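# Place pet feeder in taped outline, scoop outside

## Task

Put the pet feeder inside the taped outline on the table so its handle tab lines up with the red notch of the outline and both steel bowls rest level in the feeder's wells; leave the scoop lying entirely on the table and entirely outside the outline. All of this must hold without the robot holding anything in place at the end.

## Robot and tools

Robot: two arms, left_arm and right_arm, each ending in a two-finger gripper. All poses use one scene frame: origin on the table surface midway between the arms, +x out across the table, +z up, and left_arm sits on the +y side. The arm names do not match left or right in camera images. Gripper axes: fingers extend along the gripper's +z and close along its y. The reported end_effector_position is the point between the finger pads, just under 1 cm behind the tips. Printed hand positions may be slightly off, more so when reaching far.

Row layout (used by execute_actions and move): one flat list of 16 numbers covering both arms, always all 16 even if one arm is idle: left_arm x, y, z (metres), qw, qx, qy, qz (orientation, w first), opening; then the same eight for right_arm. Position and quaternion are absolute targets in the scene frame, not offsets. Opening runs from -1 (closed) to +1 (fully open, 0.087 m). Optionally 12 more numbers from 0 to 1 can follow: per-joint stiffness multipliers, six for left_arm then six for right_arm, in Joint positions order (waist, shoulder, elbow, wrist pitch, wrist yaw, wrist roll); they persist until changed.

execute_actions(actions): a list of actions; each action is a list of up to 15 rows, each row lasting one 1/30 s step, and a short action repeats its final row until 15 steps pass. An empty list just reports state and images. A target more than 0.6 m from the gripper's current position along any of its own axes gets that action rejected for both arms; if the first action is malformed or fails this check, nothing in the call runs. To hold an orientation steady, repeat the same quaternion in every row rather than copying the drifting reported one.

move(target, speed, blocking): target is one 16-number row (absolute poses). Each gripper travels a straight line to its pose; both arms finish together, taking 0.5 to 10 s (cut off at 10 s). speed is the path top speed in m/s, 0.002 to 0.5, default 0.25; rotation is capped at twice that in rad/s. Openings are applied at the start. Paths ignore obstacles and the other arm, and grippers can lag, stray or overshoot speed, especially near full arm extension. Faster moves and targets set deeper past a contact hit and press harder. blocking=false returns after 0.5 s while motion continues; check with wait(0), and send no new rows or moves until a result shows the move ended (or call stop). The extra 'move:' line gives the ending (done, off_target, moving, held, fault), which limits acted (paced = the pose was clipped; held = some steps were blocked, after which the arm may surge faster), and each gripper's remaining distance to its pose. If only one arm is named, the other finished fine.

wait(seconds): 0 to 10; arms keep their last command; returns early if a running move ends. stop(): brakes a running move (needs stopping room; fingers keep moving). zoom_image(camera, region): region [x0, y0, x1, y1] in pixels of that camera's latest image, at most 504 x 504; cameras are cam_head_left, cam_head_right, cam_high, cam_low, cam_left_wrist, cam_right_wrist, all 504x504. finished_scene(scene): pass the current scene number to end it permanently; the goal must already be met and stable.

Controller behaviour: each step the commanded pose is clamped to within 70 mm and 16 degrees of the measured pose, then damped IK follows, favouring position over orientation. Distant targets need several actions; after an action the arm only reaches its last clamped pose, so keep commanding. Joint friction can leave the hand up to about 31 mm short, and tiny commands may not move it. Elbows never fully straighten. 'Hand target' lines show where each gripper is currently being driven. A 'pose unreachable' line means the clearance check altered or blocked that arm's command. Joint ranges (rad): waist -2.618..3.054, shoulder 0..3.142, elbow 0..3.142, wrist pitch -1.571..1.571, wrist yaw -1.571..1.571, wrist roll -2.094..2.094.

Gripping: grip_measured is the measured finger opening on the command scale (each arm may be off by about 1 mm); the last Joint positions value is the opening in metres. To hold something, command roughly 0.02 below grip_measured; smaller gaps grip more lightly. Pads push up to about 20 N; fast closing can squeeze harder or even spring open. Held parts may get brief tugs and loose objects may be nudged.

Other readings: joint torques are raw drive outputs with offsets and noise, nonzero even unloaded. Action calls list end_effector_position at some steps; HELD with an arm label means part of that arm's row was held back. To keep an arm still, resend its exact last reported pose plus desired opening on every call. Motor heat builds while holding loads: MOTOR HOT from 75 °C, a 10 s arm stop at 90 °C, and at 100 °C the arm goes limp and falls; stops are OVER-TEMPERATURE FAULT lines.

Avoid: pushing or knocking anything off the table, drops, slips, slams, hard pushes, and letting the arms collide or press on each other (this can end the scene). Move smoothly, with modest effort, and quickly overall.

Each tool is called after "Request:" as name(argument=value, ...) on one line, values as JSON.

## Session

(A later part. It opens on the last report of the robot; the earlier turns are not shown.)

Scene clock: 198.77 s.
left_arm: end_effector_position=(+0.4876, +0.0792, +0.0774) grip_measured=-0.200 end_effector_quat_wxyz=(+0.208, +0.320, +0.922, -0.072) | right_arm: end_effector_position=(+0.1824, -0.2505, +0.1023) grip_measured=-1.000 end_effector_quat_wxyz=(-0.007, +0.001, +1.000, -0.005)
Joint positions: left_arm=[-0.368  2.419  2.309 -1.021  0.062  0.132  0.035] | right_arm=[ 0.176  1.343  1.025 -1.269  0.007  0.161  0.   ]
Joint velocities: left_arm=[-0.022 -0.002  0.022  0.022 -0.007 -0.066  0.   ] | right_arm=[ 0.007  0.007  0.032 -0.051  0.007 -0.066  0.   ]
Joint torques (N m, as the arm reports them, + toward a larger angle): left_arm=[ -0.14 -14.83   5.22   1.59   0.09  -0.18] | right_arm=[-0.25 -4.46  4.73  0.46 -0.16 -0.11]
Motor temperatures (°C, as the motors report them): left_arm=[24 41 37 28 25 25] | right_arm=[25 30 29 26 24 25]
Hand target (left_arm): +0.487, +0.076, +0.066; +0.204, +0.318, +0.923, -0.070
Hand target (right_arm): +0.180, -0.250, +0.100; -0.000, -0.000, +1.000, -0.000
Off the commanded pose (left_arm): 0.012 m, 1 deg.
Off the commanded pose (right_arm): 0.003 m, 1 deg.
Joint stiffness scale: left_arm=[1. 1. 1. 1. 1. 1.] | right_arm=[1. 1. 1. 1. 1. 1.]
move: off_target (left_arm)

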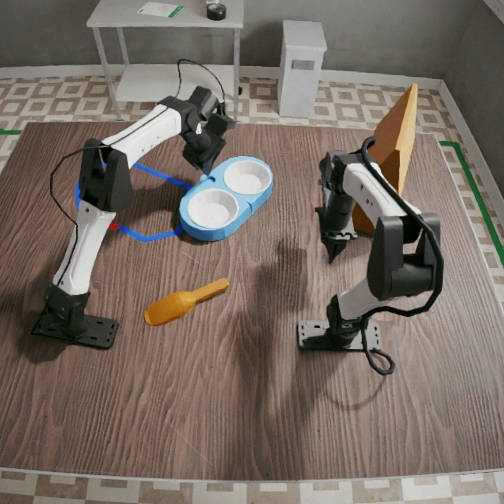

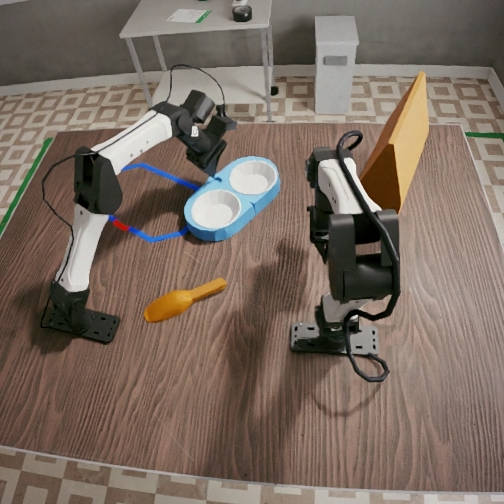

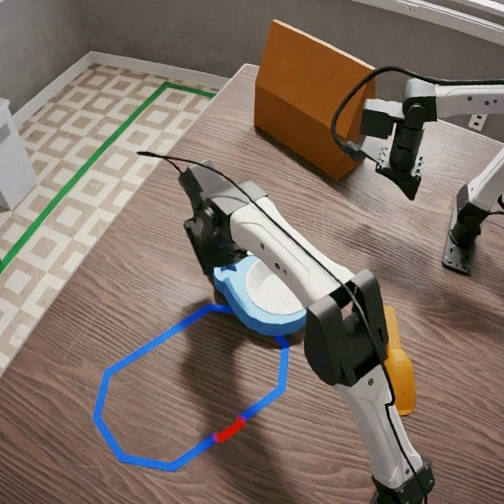

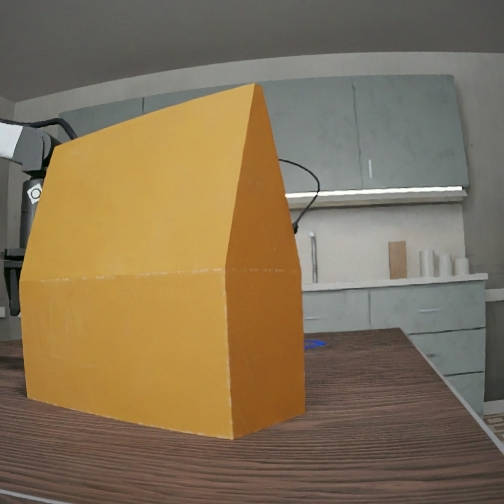

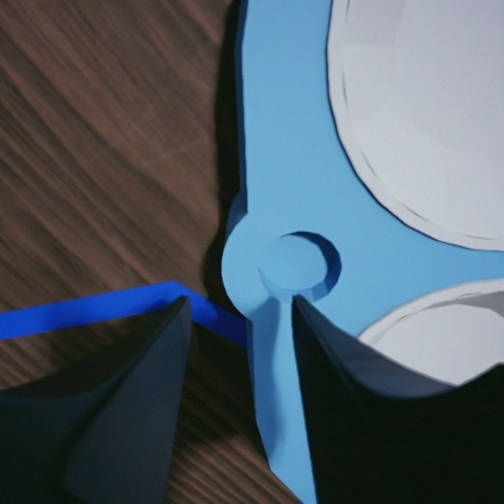

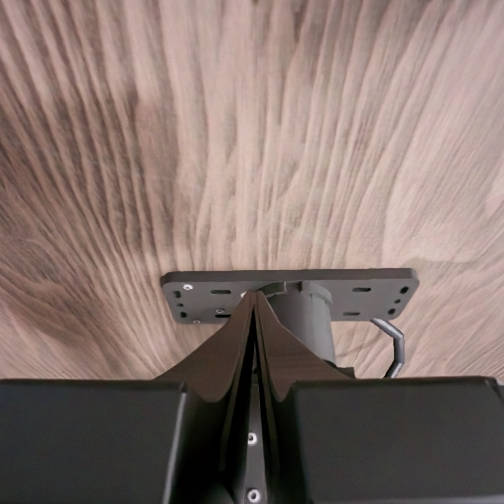

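Request:
move(target=[0.487,0.076,0.046,0.204,0.318,0.923,-0.07,-0.2, 0.18,-0.25,0.1,0,0,1,0,-1], speed=0.05)

Scene clock: 206.77 s.
left_arm: end_effector_position=(+0.4894, +0.0782, +0.0559) grip_measured=-0.200 end_effector_quat_wxyz=(+0.208, +0.319, +0.922, -0.072) | right_arm: end_effector_position=(+0.1824, -0.2505, +0.1023) grip_measured=-1.000 end_effector_quat_wxyz=(-0.007, +0.001, +1.000, -0.005)
Joint positions: left_arm=[-0.368  2.419  2.223 -0.934  0.062  0.131  0.035] | right_arm=[ 0.176  1.343  1.025 -1.269  0.007  0.161  0.   ]
Joint velocities: left_arm=[ 0.007 -0.017  0.002 -0.037  0.007 -0.051  0.   ] | right_arm=[-0.012 -0.007  0.012 -0.095 -0.066 -0.066  0.   ]
Joint torques (N m, as the arm reports them, + toward a larger angle): left_arm=[ -0.35 -15.62   4.73   1.56   0.13  -0.15] | right_arm=[-0.07 -4.29  5.02  0.5  -0.2  -0.09]
Motor temperatures (°C, as the motors report them): left_arm=[24 44 36 29 25 25] | right_arm=[25 30 29 26 24 25]
Hand target (left_arm): +0.487, +0.076, +0.046; +0.204, +0.318, +0.923, -0.070
Hand target (right_arm): +0.180, -0.250, +0.100; -0.000, -0.000, +1.000, -0.000
Off the commanded pose (left_arm): 0.010 m, 1 deg.
Off the commanded pose (right_arm): 0.003 m, 1 deg.
Joint stiffness scale: left_arm=[1. 1. 1. 1. 1. 1.] | right_arm=[1. 1. 1. 1. 1. 1.]
move: done

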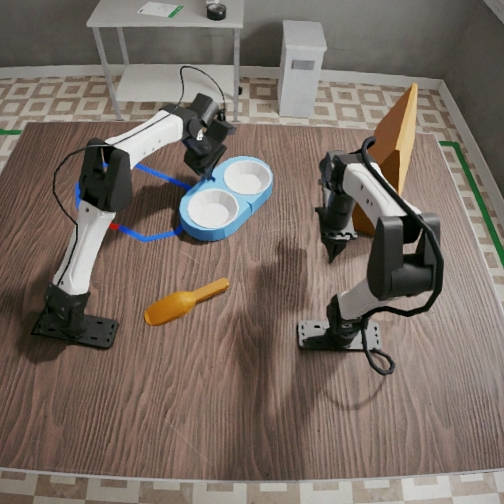

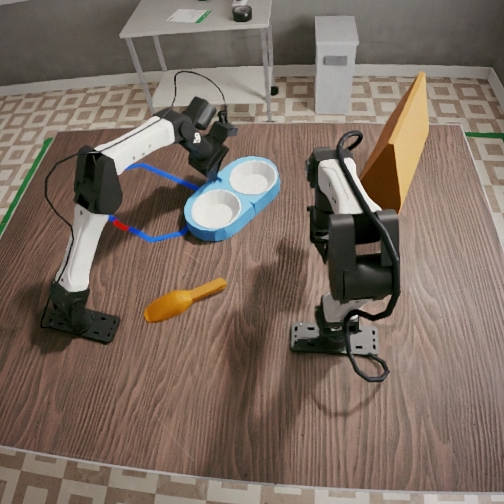

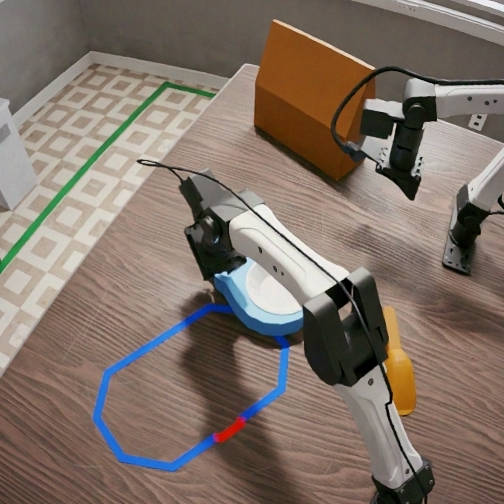

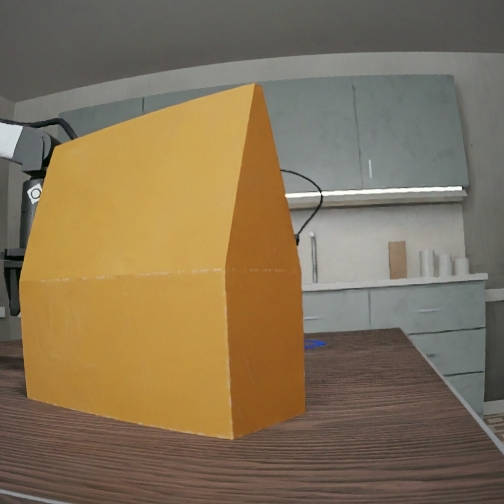

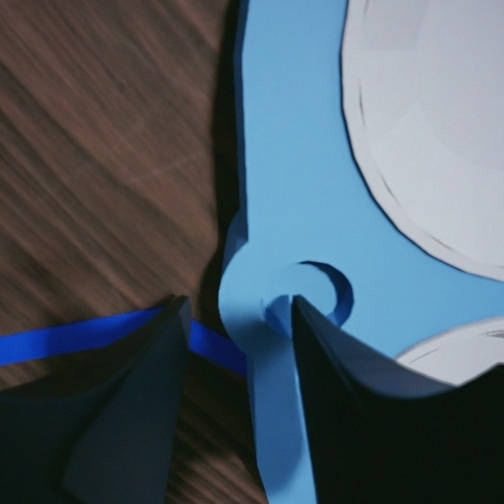

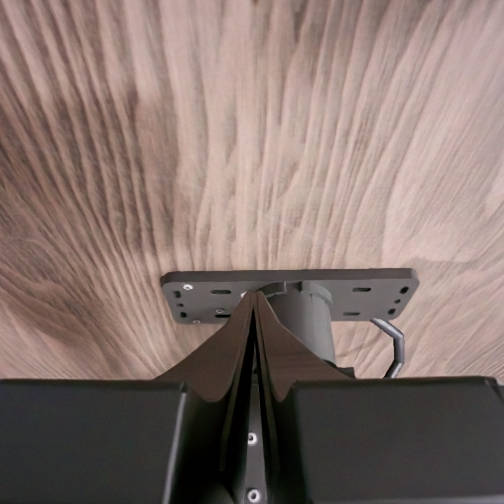

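Request:
move(target=[0.486,0.077,0.031,0.204,0.318,0.923,-0.07,-0.25, 0.18,-0.25,0.1,0,0,1,0,-1], speed=0.04)

Request:
move(target=[0.486,0.077,0.031,0.204,0.318,0.923,-0.07,-0.75, 0.18,-0.25,0.1,0,0,1,0,-1], speed=0.04)

Scene clock: 215.27 s.
left_arm: end_effector_position=(+0.4891, +0.0783, +0.0479) grip_measured=-0.250 end_effector_quat_wxyz=(+0.211, +0.319, +0.921, -0.073) | right_arm: end_effector_position=(+0.1824, -0.2505, +0.1023) grip_measured=-1.000 end_effector_quat_wxyz=(-0.007, +0.001, +1.000, -0.005)
Joint positions: left_arm=[-0.368  2.407  2.169 -0.885  0.062  0.13   0.033] | right_arm=[ 0.176  1.343  1.025 -1.269  0.007  0.161  0.   ]
Joint velocities: left_arm=[ 0.007  0.007 -0.007  0.007 -0.022 -0.007  0.001] | right_arm=[-0.002  0.002 -0.002  0.007 -0.022 -0.037  0.   ]
Joint torques (N m, as the arm reports them, + toward a larger angle): left_arm=[ -0.16 -15.02   3.55   1.73   0.1   -0.16] | right_arm=[-0.28 -4.65  4.8   0.49 -0.2  -0.06]
Motor temperatures (°C, as the motors report them): left_arm=[24 47 35 29 25 25] | right_arm=[25 30 29 26 24 25]
Hand target (left_arm): +0.486, +0.077, +0.031; +0.203, +0.318, +0.923, -0.070
Hand target (right_arm): +0.180, -0.250, +0.100; -0.000, -0.000, +1.000, -0.000
Off the commanded pose (left_arm): 0.017 m, 1 deg.
Off the commanded pose (right_arm): 0.003 m, 1 deg.
Joint stiffness scale: left_arm=[1. 1. 1. 1. 1. 1.] | right_arm=[1. 1. 1. 1. 1. 1.]
move: off_target (left_arm)

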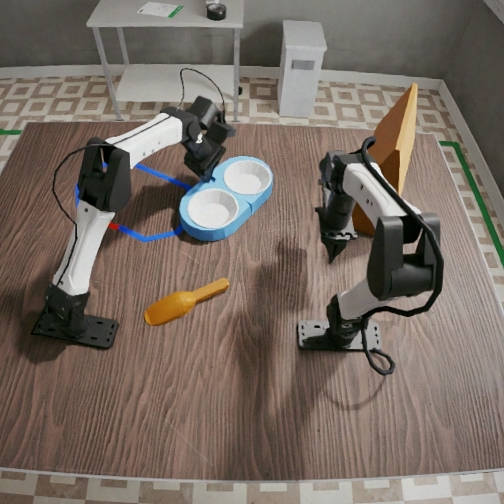

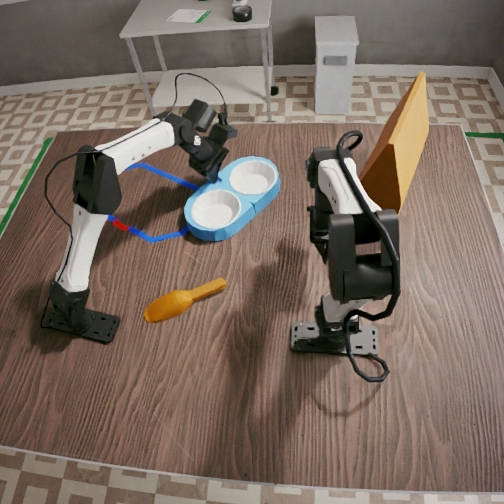

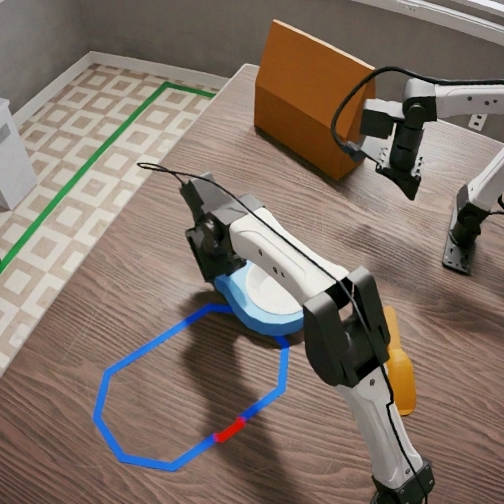

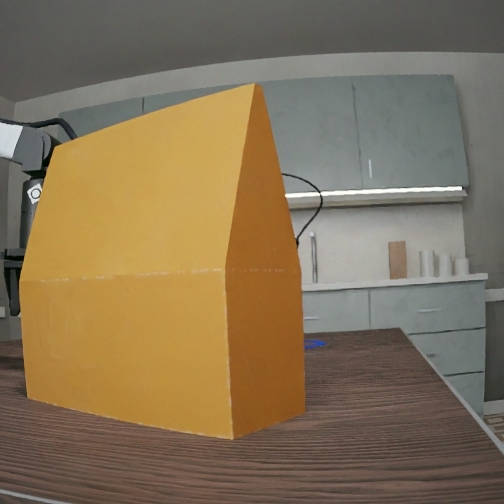

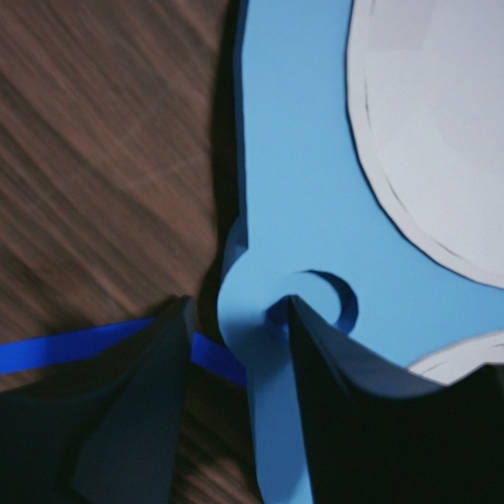

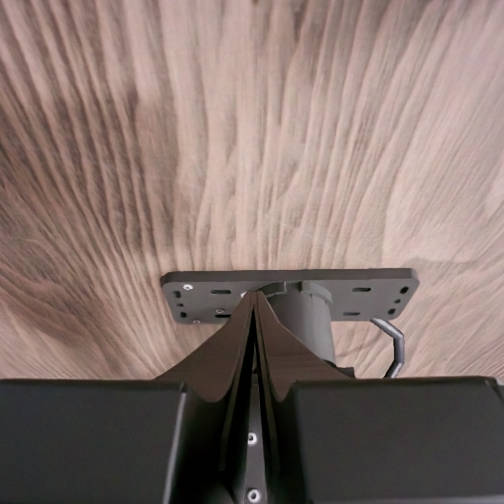

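Scene clock: 215.97 s.
left_arm: end_effector_position=(+0.4896, +0.0767, +0.0487) grip_measured=-0.619 end_effector_quat_wxyz=(+0.214, +0.315, +0.922, -0.075) | right_arm: end_effector_position=(+0.1824, -0.2505, +0.1023) grip_measured=-1.000 end_effector_quat_wxyz=(-0.007, +0.001, +1.000, -0.005)
Joint positions: left_arm=[-0.369  2.407  2.169 -0.88   0.064  0.122  0.017] | right_arm=[ 0.176  1.343  1.025 -1.269  0.007  0.161  0.   ]
Joint velocities: left_arm=[ 0.002 -0.017  0.027 -0.037 -0.037  0.051  0.   ] | right_arm=[-0.007  0.007 -0.002  0.007 -0.051  0.022  0.   ]
Joint torques (N m, as the arm reports them, + toward a larger angle): left_arm=[  0.   -15.16   3.53   1.72   0.1   -0.04] | right_arm=[-0.27 -4.68  4.66  0.41 -0.2  -0.06]
Motor temperatures (°C, as the motors report them): left_arm=[24 47 35 29 25 25] | right_arm=[25 30 29 26 24 25]
Hand target (left_arm): +0.486, +0.077, +0.031; +0.203, +0.318, +0.923, -0.070
Hand target (right_arm): +0.180, -0.250, +0.100; -0.000, -0.000, +1.000, -0.000
Off the commanded pose (left_arm): 0.018 m, 1 deg.
Off the commanded pose (right_arm): 0.003 m, 1 deg.
Joint stiffness scale: left_arm=[1. 1. 1. 1. 1. 1.] | right_arm=[1. 1. 1. 1. 1. 1.]
move: off_target (left_arm)

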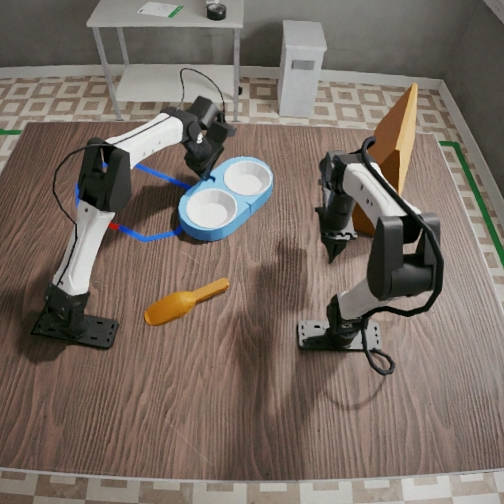

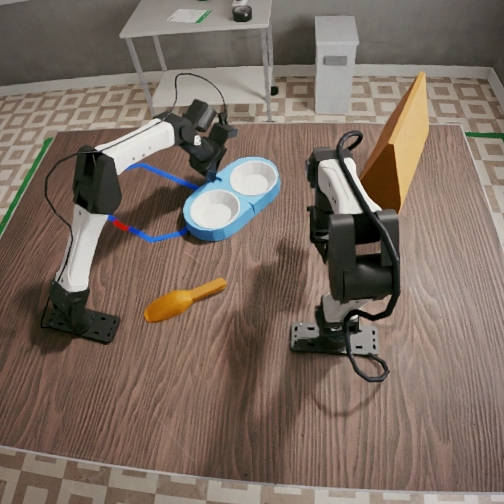

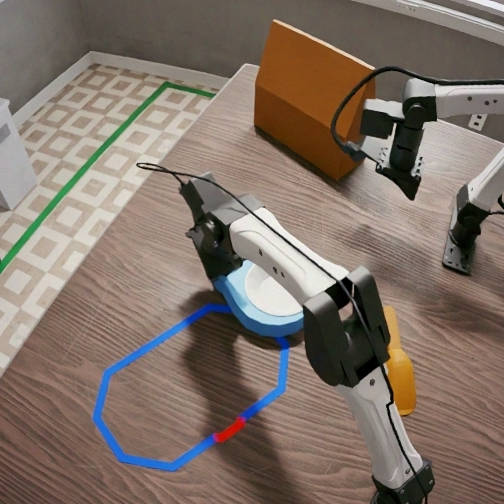

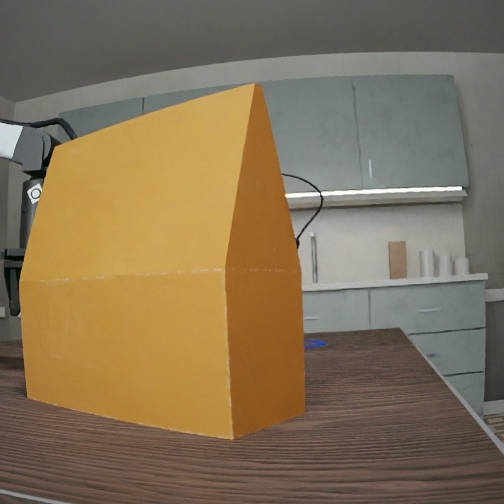

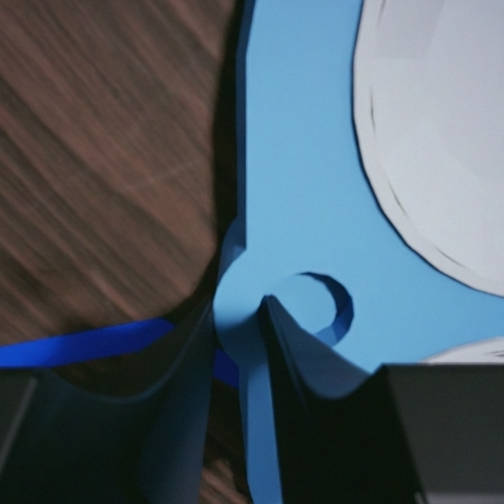

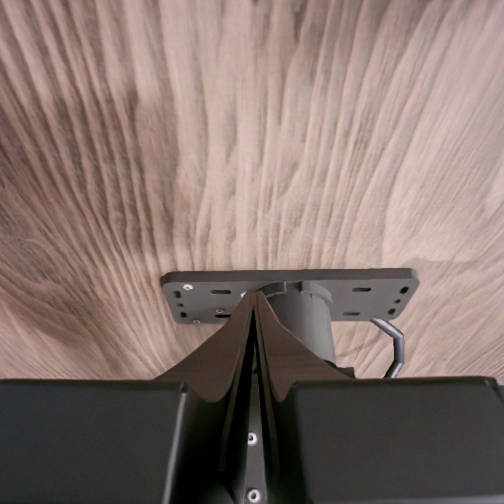

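Request:
move(target=[0.50,0.30,0.042,0.216,0.0,0.976,0,-0.68, 0.18,-0.25,0.1,0,0,1,0,-1], speed=0.08)

Scene clock: 228.40 s.
left_arm: end_effector_position=(+0.5013, +0.2870, +0.0473) grip_measured=-0.657 end_effector_quat_wxyz=(+0.222, +0.016, +0.975, -0.015) | right_arm: end_effector_position=(+0.1824, -0.2505, +0.1023) grip_measured=-1.000 end_effector_quat_wxyz=(-0.007, +0.001, +1.000, -0.005)
Joint positions: left_arm=[ 0.02   2.139  1.716 -0.699 -0.021 -0.097  0.015] | right_arm=[ 0.176  1.343  1.025 -1.269  0.007  0.161  0.   ]
Joint velocities: left_arm=[ 0.002 -0.002 -0.002  0.007 -0.022  0.066 -0.   ] | right_arm=[-0.012 -0.032  0.002  0.007 -0.007 -0.007  0.   ]
Joint torques (N m, as the arm reports them, + toward a larger angle): left_arm=[  1.41 -14.71   3.92   1.43  -0.12  -0.22] | right_arm=[-0.2  -4.56  4.62  0.52 -0.2  -0.06]
Motor temperatures (°C, as the motors report them): left_arm=[24 50 34 30 25 25] | right_arm=[25 30 29 26 24 25]
Hand target (left_arm): +0.496, +0.299, +0.042; +0.216, -0.000, +0.976, -0.002
Hand target (right_arm): +0.180, -0.250, +0.100; -0.000, -0.000, +1.000, -0.000
Off the commanded pose (left_arm): 0.014 m, 3 deg.
Off the commanded pose (right_arm): 0.003 m, 1 deg.
Joint stiffness scale: left_arm=[1. 1. 1. 1. 1. 1.] | right_arm=[1. 1. 1. 1. 1. 1.]
move: off_target (left_arm)

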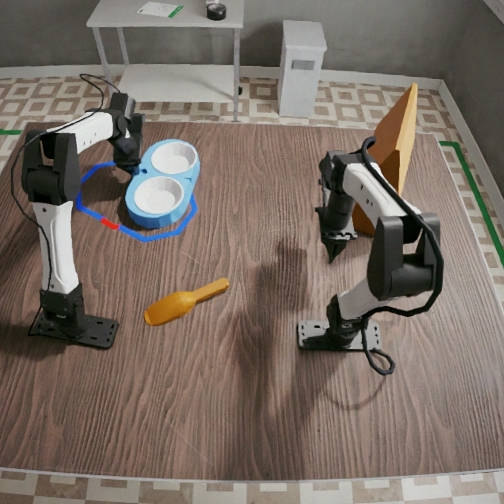

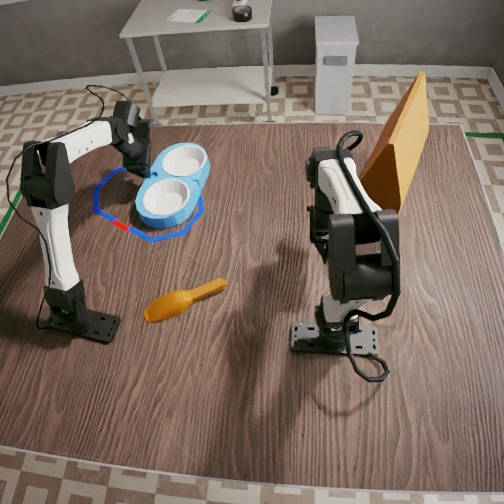

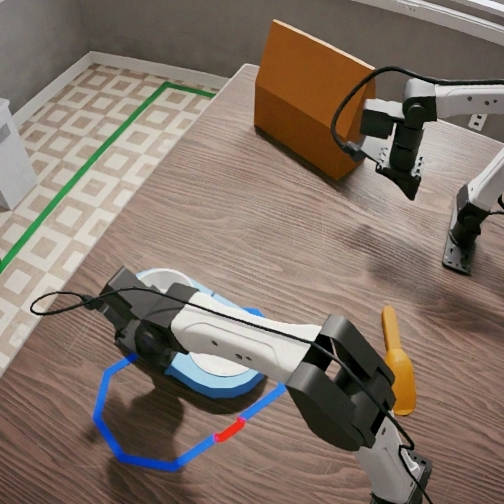

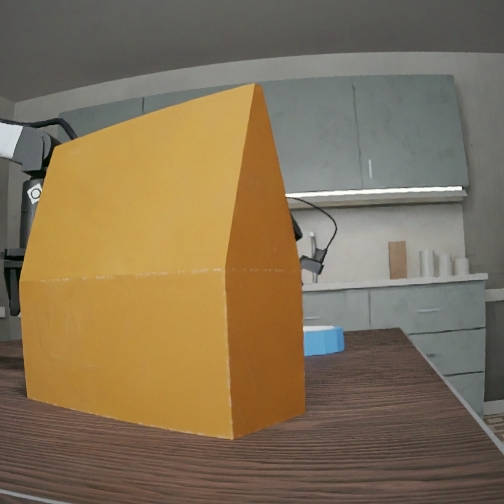

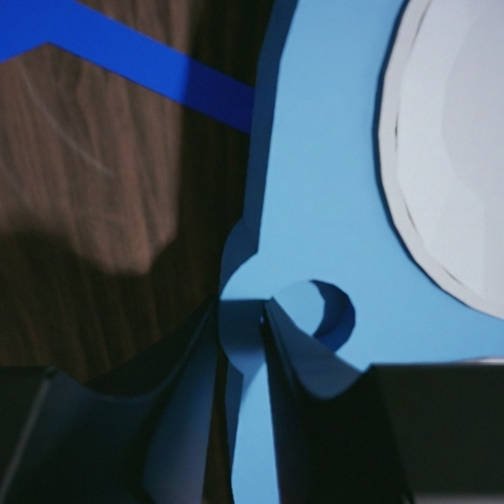

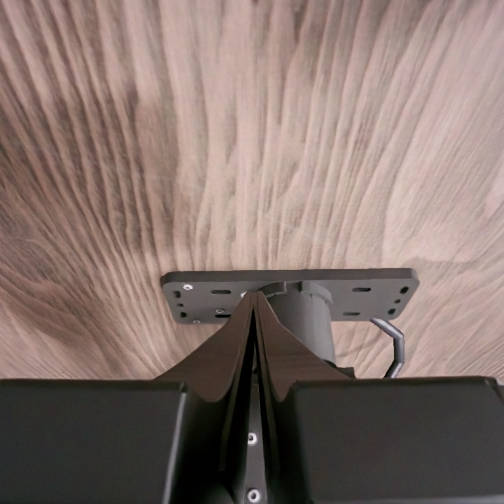

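Request:
move(target=[0.51,0.42,0.042,0.216,-0.043,0.975,0.009,-0.7, 0.18,-0.25,0.1,0,0,1,0,-1], speed=0.08)

Request:
move(target=[0.41,0.41,0.042,0.206,-0.294,0.931,0.065,-0.7, 0.18,-0.25,0.1,0,0,1,0,-1], speed=0.08)

Scene clock: 242.53 s.
left_arm: end_effector_position=(+0.5071, +0.4127, +0.0479) grip_measured=-0.657 end_effector_quat_wxyz=(+0.225, -0.044, +0.973, +0.002) | right_arm: end_effector_position=(+0.1824, -0.2505, +0.1023) grip_measured=-1.000 end_effector_quat_wxyz=(-0.007, +0.001, +1.000, -0.005)
Joint positions: left_arm=[ 0.289  2.156  1.743 -0.705  0.035  0.037  0.015] | right_arm=[ 0.176  1.343  1.025 -1.269  0.007  0.161  0.   ]
Joint velocities: left_arm=[-0.007  0.002 -0.007  0.007 -0.007  0.066  0.001] | right_arm=[-0.012  0.002 -0.002 -0.022 -0.022  0.051  0.   ]
Joint torques (N m, as the arm reports them, + toward a larger angle): left_arm=[  1.04 -11.76   8.13   1.2    0.04   0.04] | right_arm=[-0.14 -4.27  4.72  0.54 -0.21 -0.11]
Motor temperatures (°C, as the motors report them): left_arm=[24 51 34 30 25 25] | right_arm=[25 30 29 26 24 25]
Hand target (left_arm): +0.508, +0.419, +0.042; +0.217, -0.044, +0.975, +0.008
Hand target (right_arm): +0.180, -0.250, +0.100; -0.000, -0.000, +1.000, -0.000
Off the commanded pose (left_arm): 0.010 m, 1 deg.
Off the commanded pose (right_arm): 0.003 m, 1 deg.
Joint stiffness scale: left_arm=[1. 1. 1. 1. 1. 1.] | right_arm=[1. 1. 1. 1. 1. 1.]
move: done

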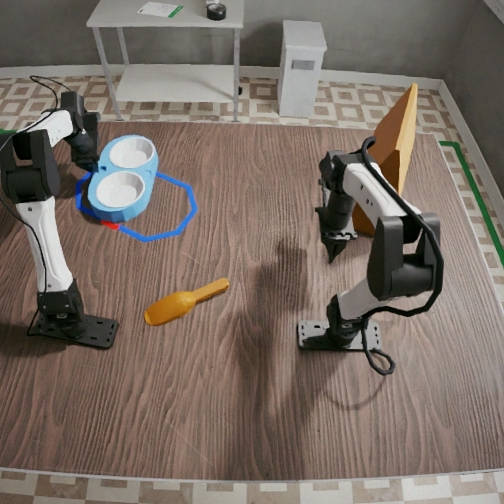

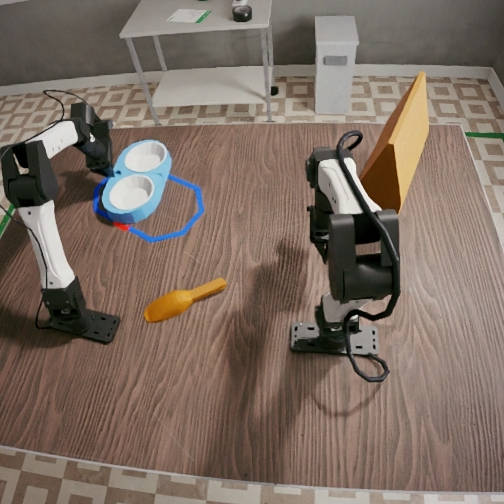

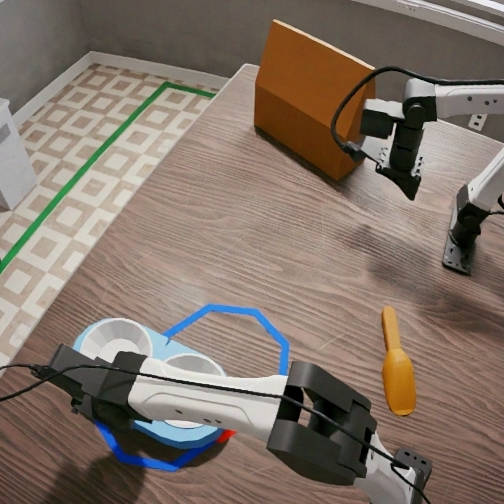

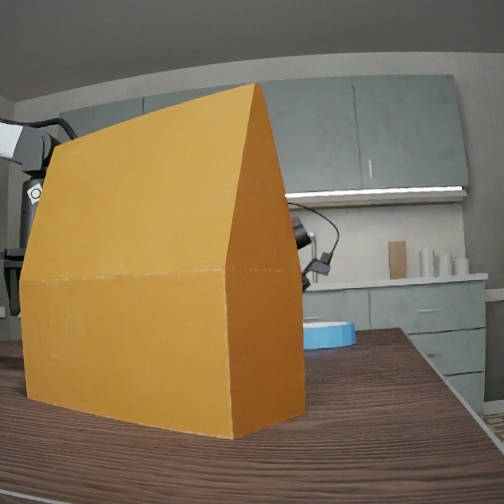

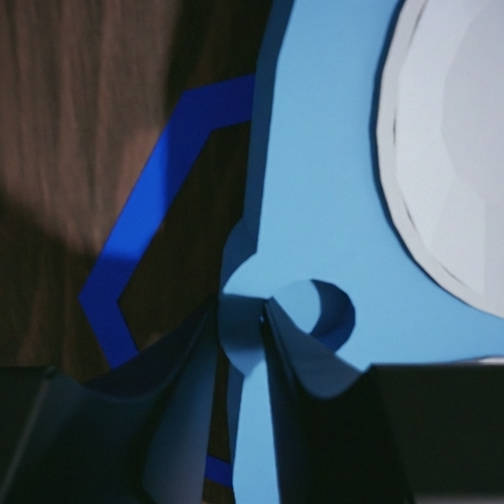

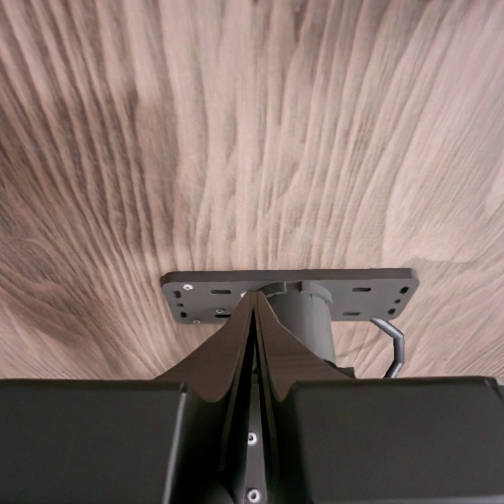

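Scene clock: 246.13 s.
left_arm: end_effector_position=(+0.4213, +0.4100, +0.0457) grip_measured=-0.657 end_effector_quat_wxyz=(+0.217, -0.287, +0.931, +0.057) | right_arm: end_effector_position=(+0.1824, -0.2505, +0.1023) grip_measured=-1.000 end_effector_quat_wxyz=(-0.007, +0.001, +1.000, -0.005)
Joint positions: left_arm=[ 0.261  1.857  1.306 -0.607 -0.191 -0.45   0.015] | right_arm=[ 0.176  1.343  1.025 -1.269  0.007  0.161  0.   ]
Joint velocities: left_arm=[-0.022  0.012  0.002  0.051 -0.037 -0.081  0.001] | right_arm=[-0.002 -0.002  0.002 -0.051  0.037  0.022  0.   ]
Joint torques (N m, as the arm reports them, + toward a larger angle): left_arm=[ -0.24 -12.21   3.89   1.15  -0.11  -0.22] | right_arm=[-0.05 -4.55  4.76  0.45 -0.19 -0.08]
Motor temperatures (°C, as the motors report them): left_arm=[24 52 34 30 25 25] | right_arm=[25 30 29 26 24 25]
Hand target (left_arm): +0.410, +0.409, +0.041; +0.206, -0.294, +0.931, +0.065
Hand target (right_arm): +0.180, -0.250, +0.100; -0.000, -0.000, +1.000, -0.000
Off the commanded pose (left_arm): 0.012 m, 2 deg.
Off the commanded pose (right_arm): 0.003 m, 1 deg.
Joint stiffness scale: left_arm=[1. 1. 1. 1. 1. 1.] | right_arm=[1. 1. 1. 1. 1. 1.]
move: off_target (left_arm)

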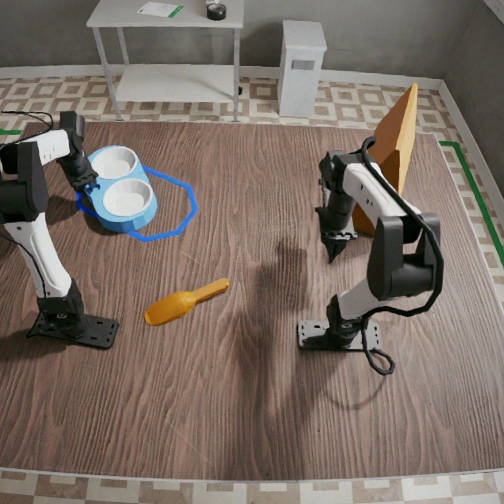

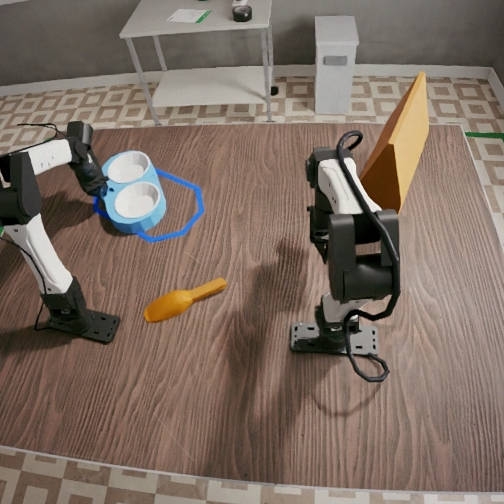

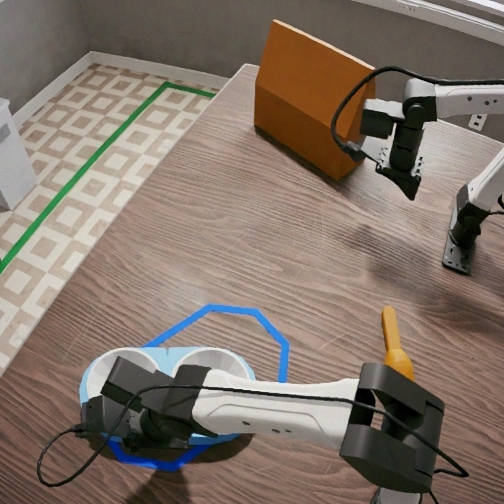

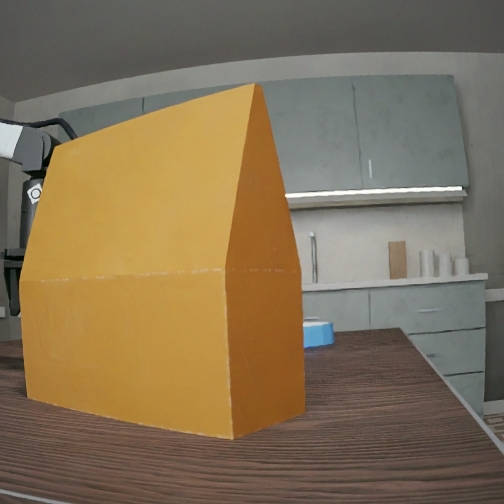

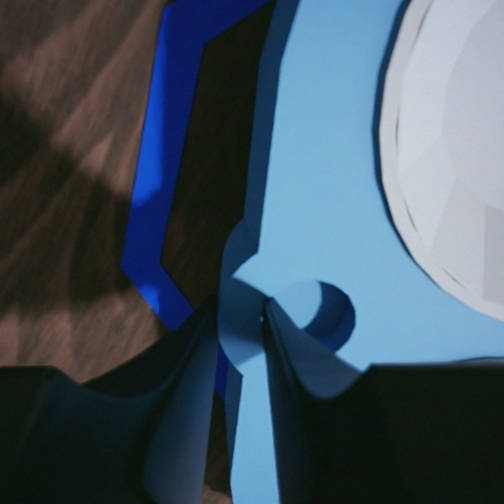

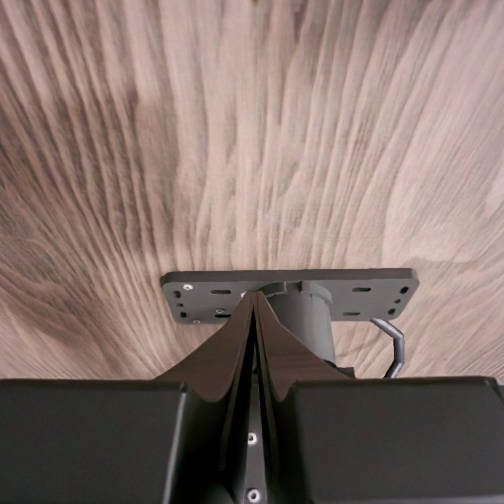

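Rigid now.

Request:
move(target=[0.355,0.33,0.042,0.177,-0.56,0.80,0.124,-0.7, 0.18,-0.25,0.1,0,0,1,0,-1], speed=0.1)

Request:
zoom_image(camera="cam_head_left", region=[40,120,240,270])

Scene clock: 257.60 s.
left_arm: end_effector_position=(+0.3696, +0.3324, +0.0450) grip_measured=-0.658 end_effector_quat_wxyz=(+0.193, -0.556, +0.800, +0.117) | right_arm: end_effector_position=(+0.1824, -0.2505, +0.1023) grip_measured=-1.000 end_effector_quat_wxyz=(-0.007, +0.001, +1.000, -0.005)
Joint positions: left_arm=[-0.012  1.806  1.261 -0.905 -0.44  -1.354  0.015] | right_arm=[ 0.176  1.343  1.025 -1.269  0.007  0.161  0.   ]
Joint velocities: left_arm=[ 0.002 -0.002 -0.012 -0.022  0.037 -0.037  0.001] | right_arm=[-0.017  0.002 -0.007  0.022 -0.037 -0.095  0.   ]
Joint torques (N m, as the arm reports them, + toward a larger angle): left_arm=[ -0.29 -10.73   4.13   0.28  -0.1   -0.27] | right_arm=[-0.38 -4.39  4.79  0.48 -0.19 -0.12]
Motor temperatures (°C, as the motors report them): left_arm=[24 50 33 29 25 25] | right_arm=[25 30 29 26 24 25]
Hand target (left_arm): +0.356, +0.330, +0.042; +0.178, -0.560, +0.799, +0.125
Hand target (right_arm): +0.180, -0.250, +0.100; -0.000, -0.000, +1.000, -0.000
Off the commanded pose (left_arm): 0.015 m, 2 deg.
Off the commanded pose (right_arm): 0.003 m, 1 deg.
Joint stiffness scale: left_arm=[1. 1. 1. 1. 1. 1.] | right_arm=[1. 1. 1. 1. 1. 1.]
move: off_target (left_arm)

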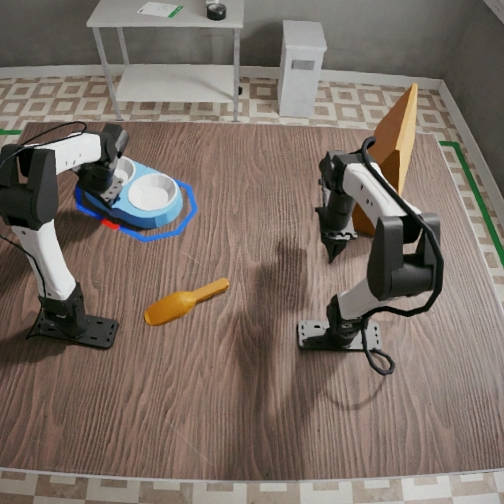

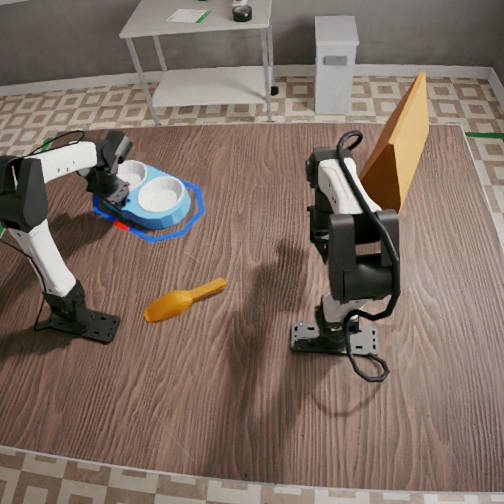

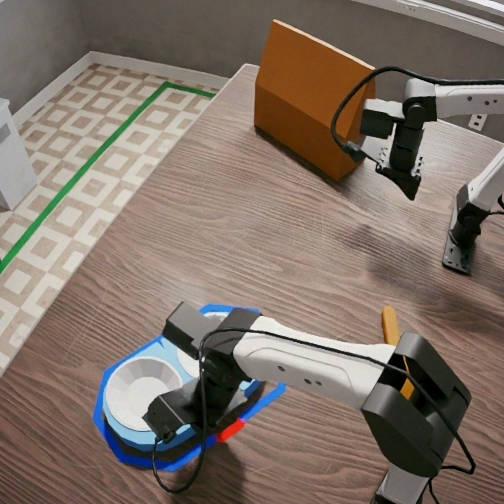

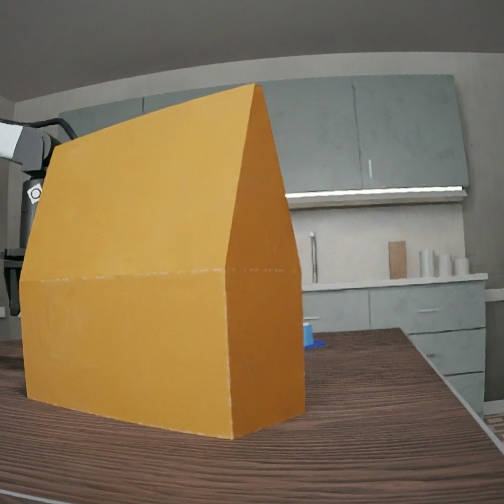

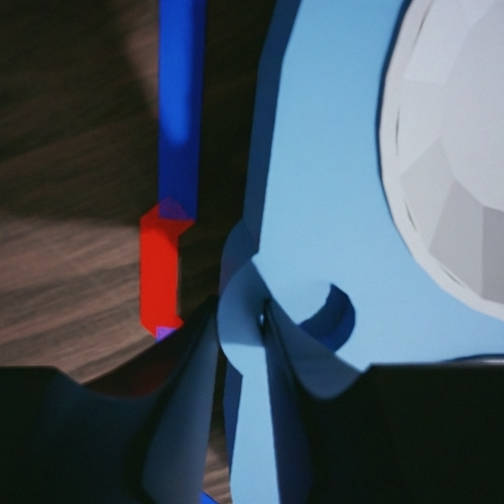

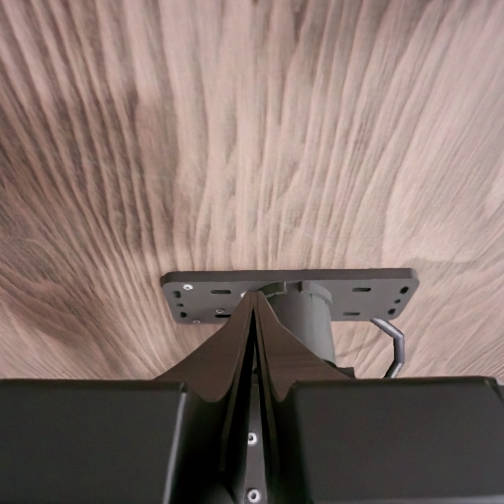

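Region (40, 120, 240, 270) of cam_head_left's 504x504 image, scaled by 2.520, with more detail than that image has; it fills the top 378 rows of this view, and the rest is white.

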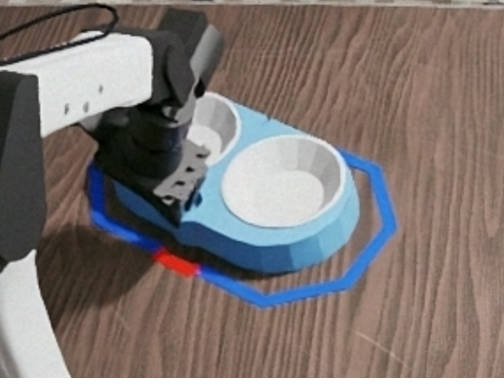

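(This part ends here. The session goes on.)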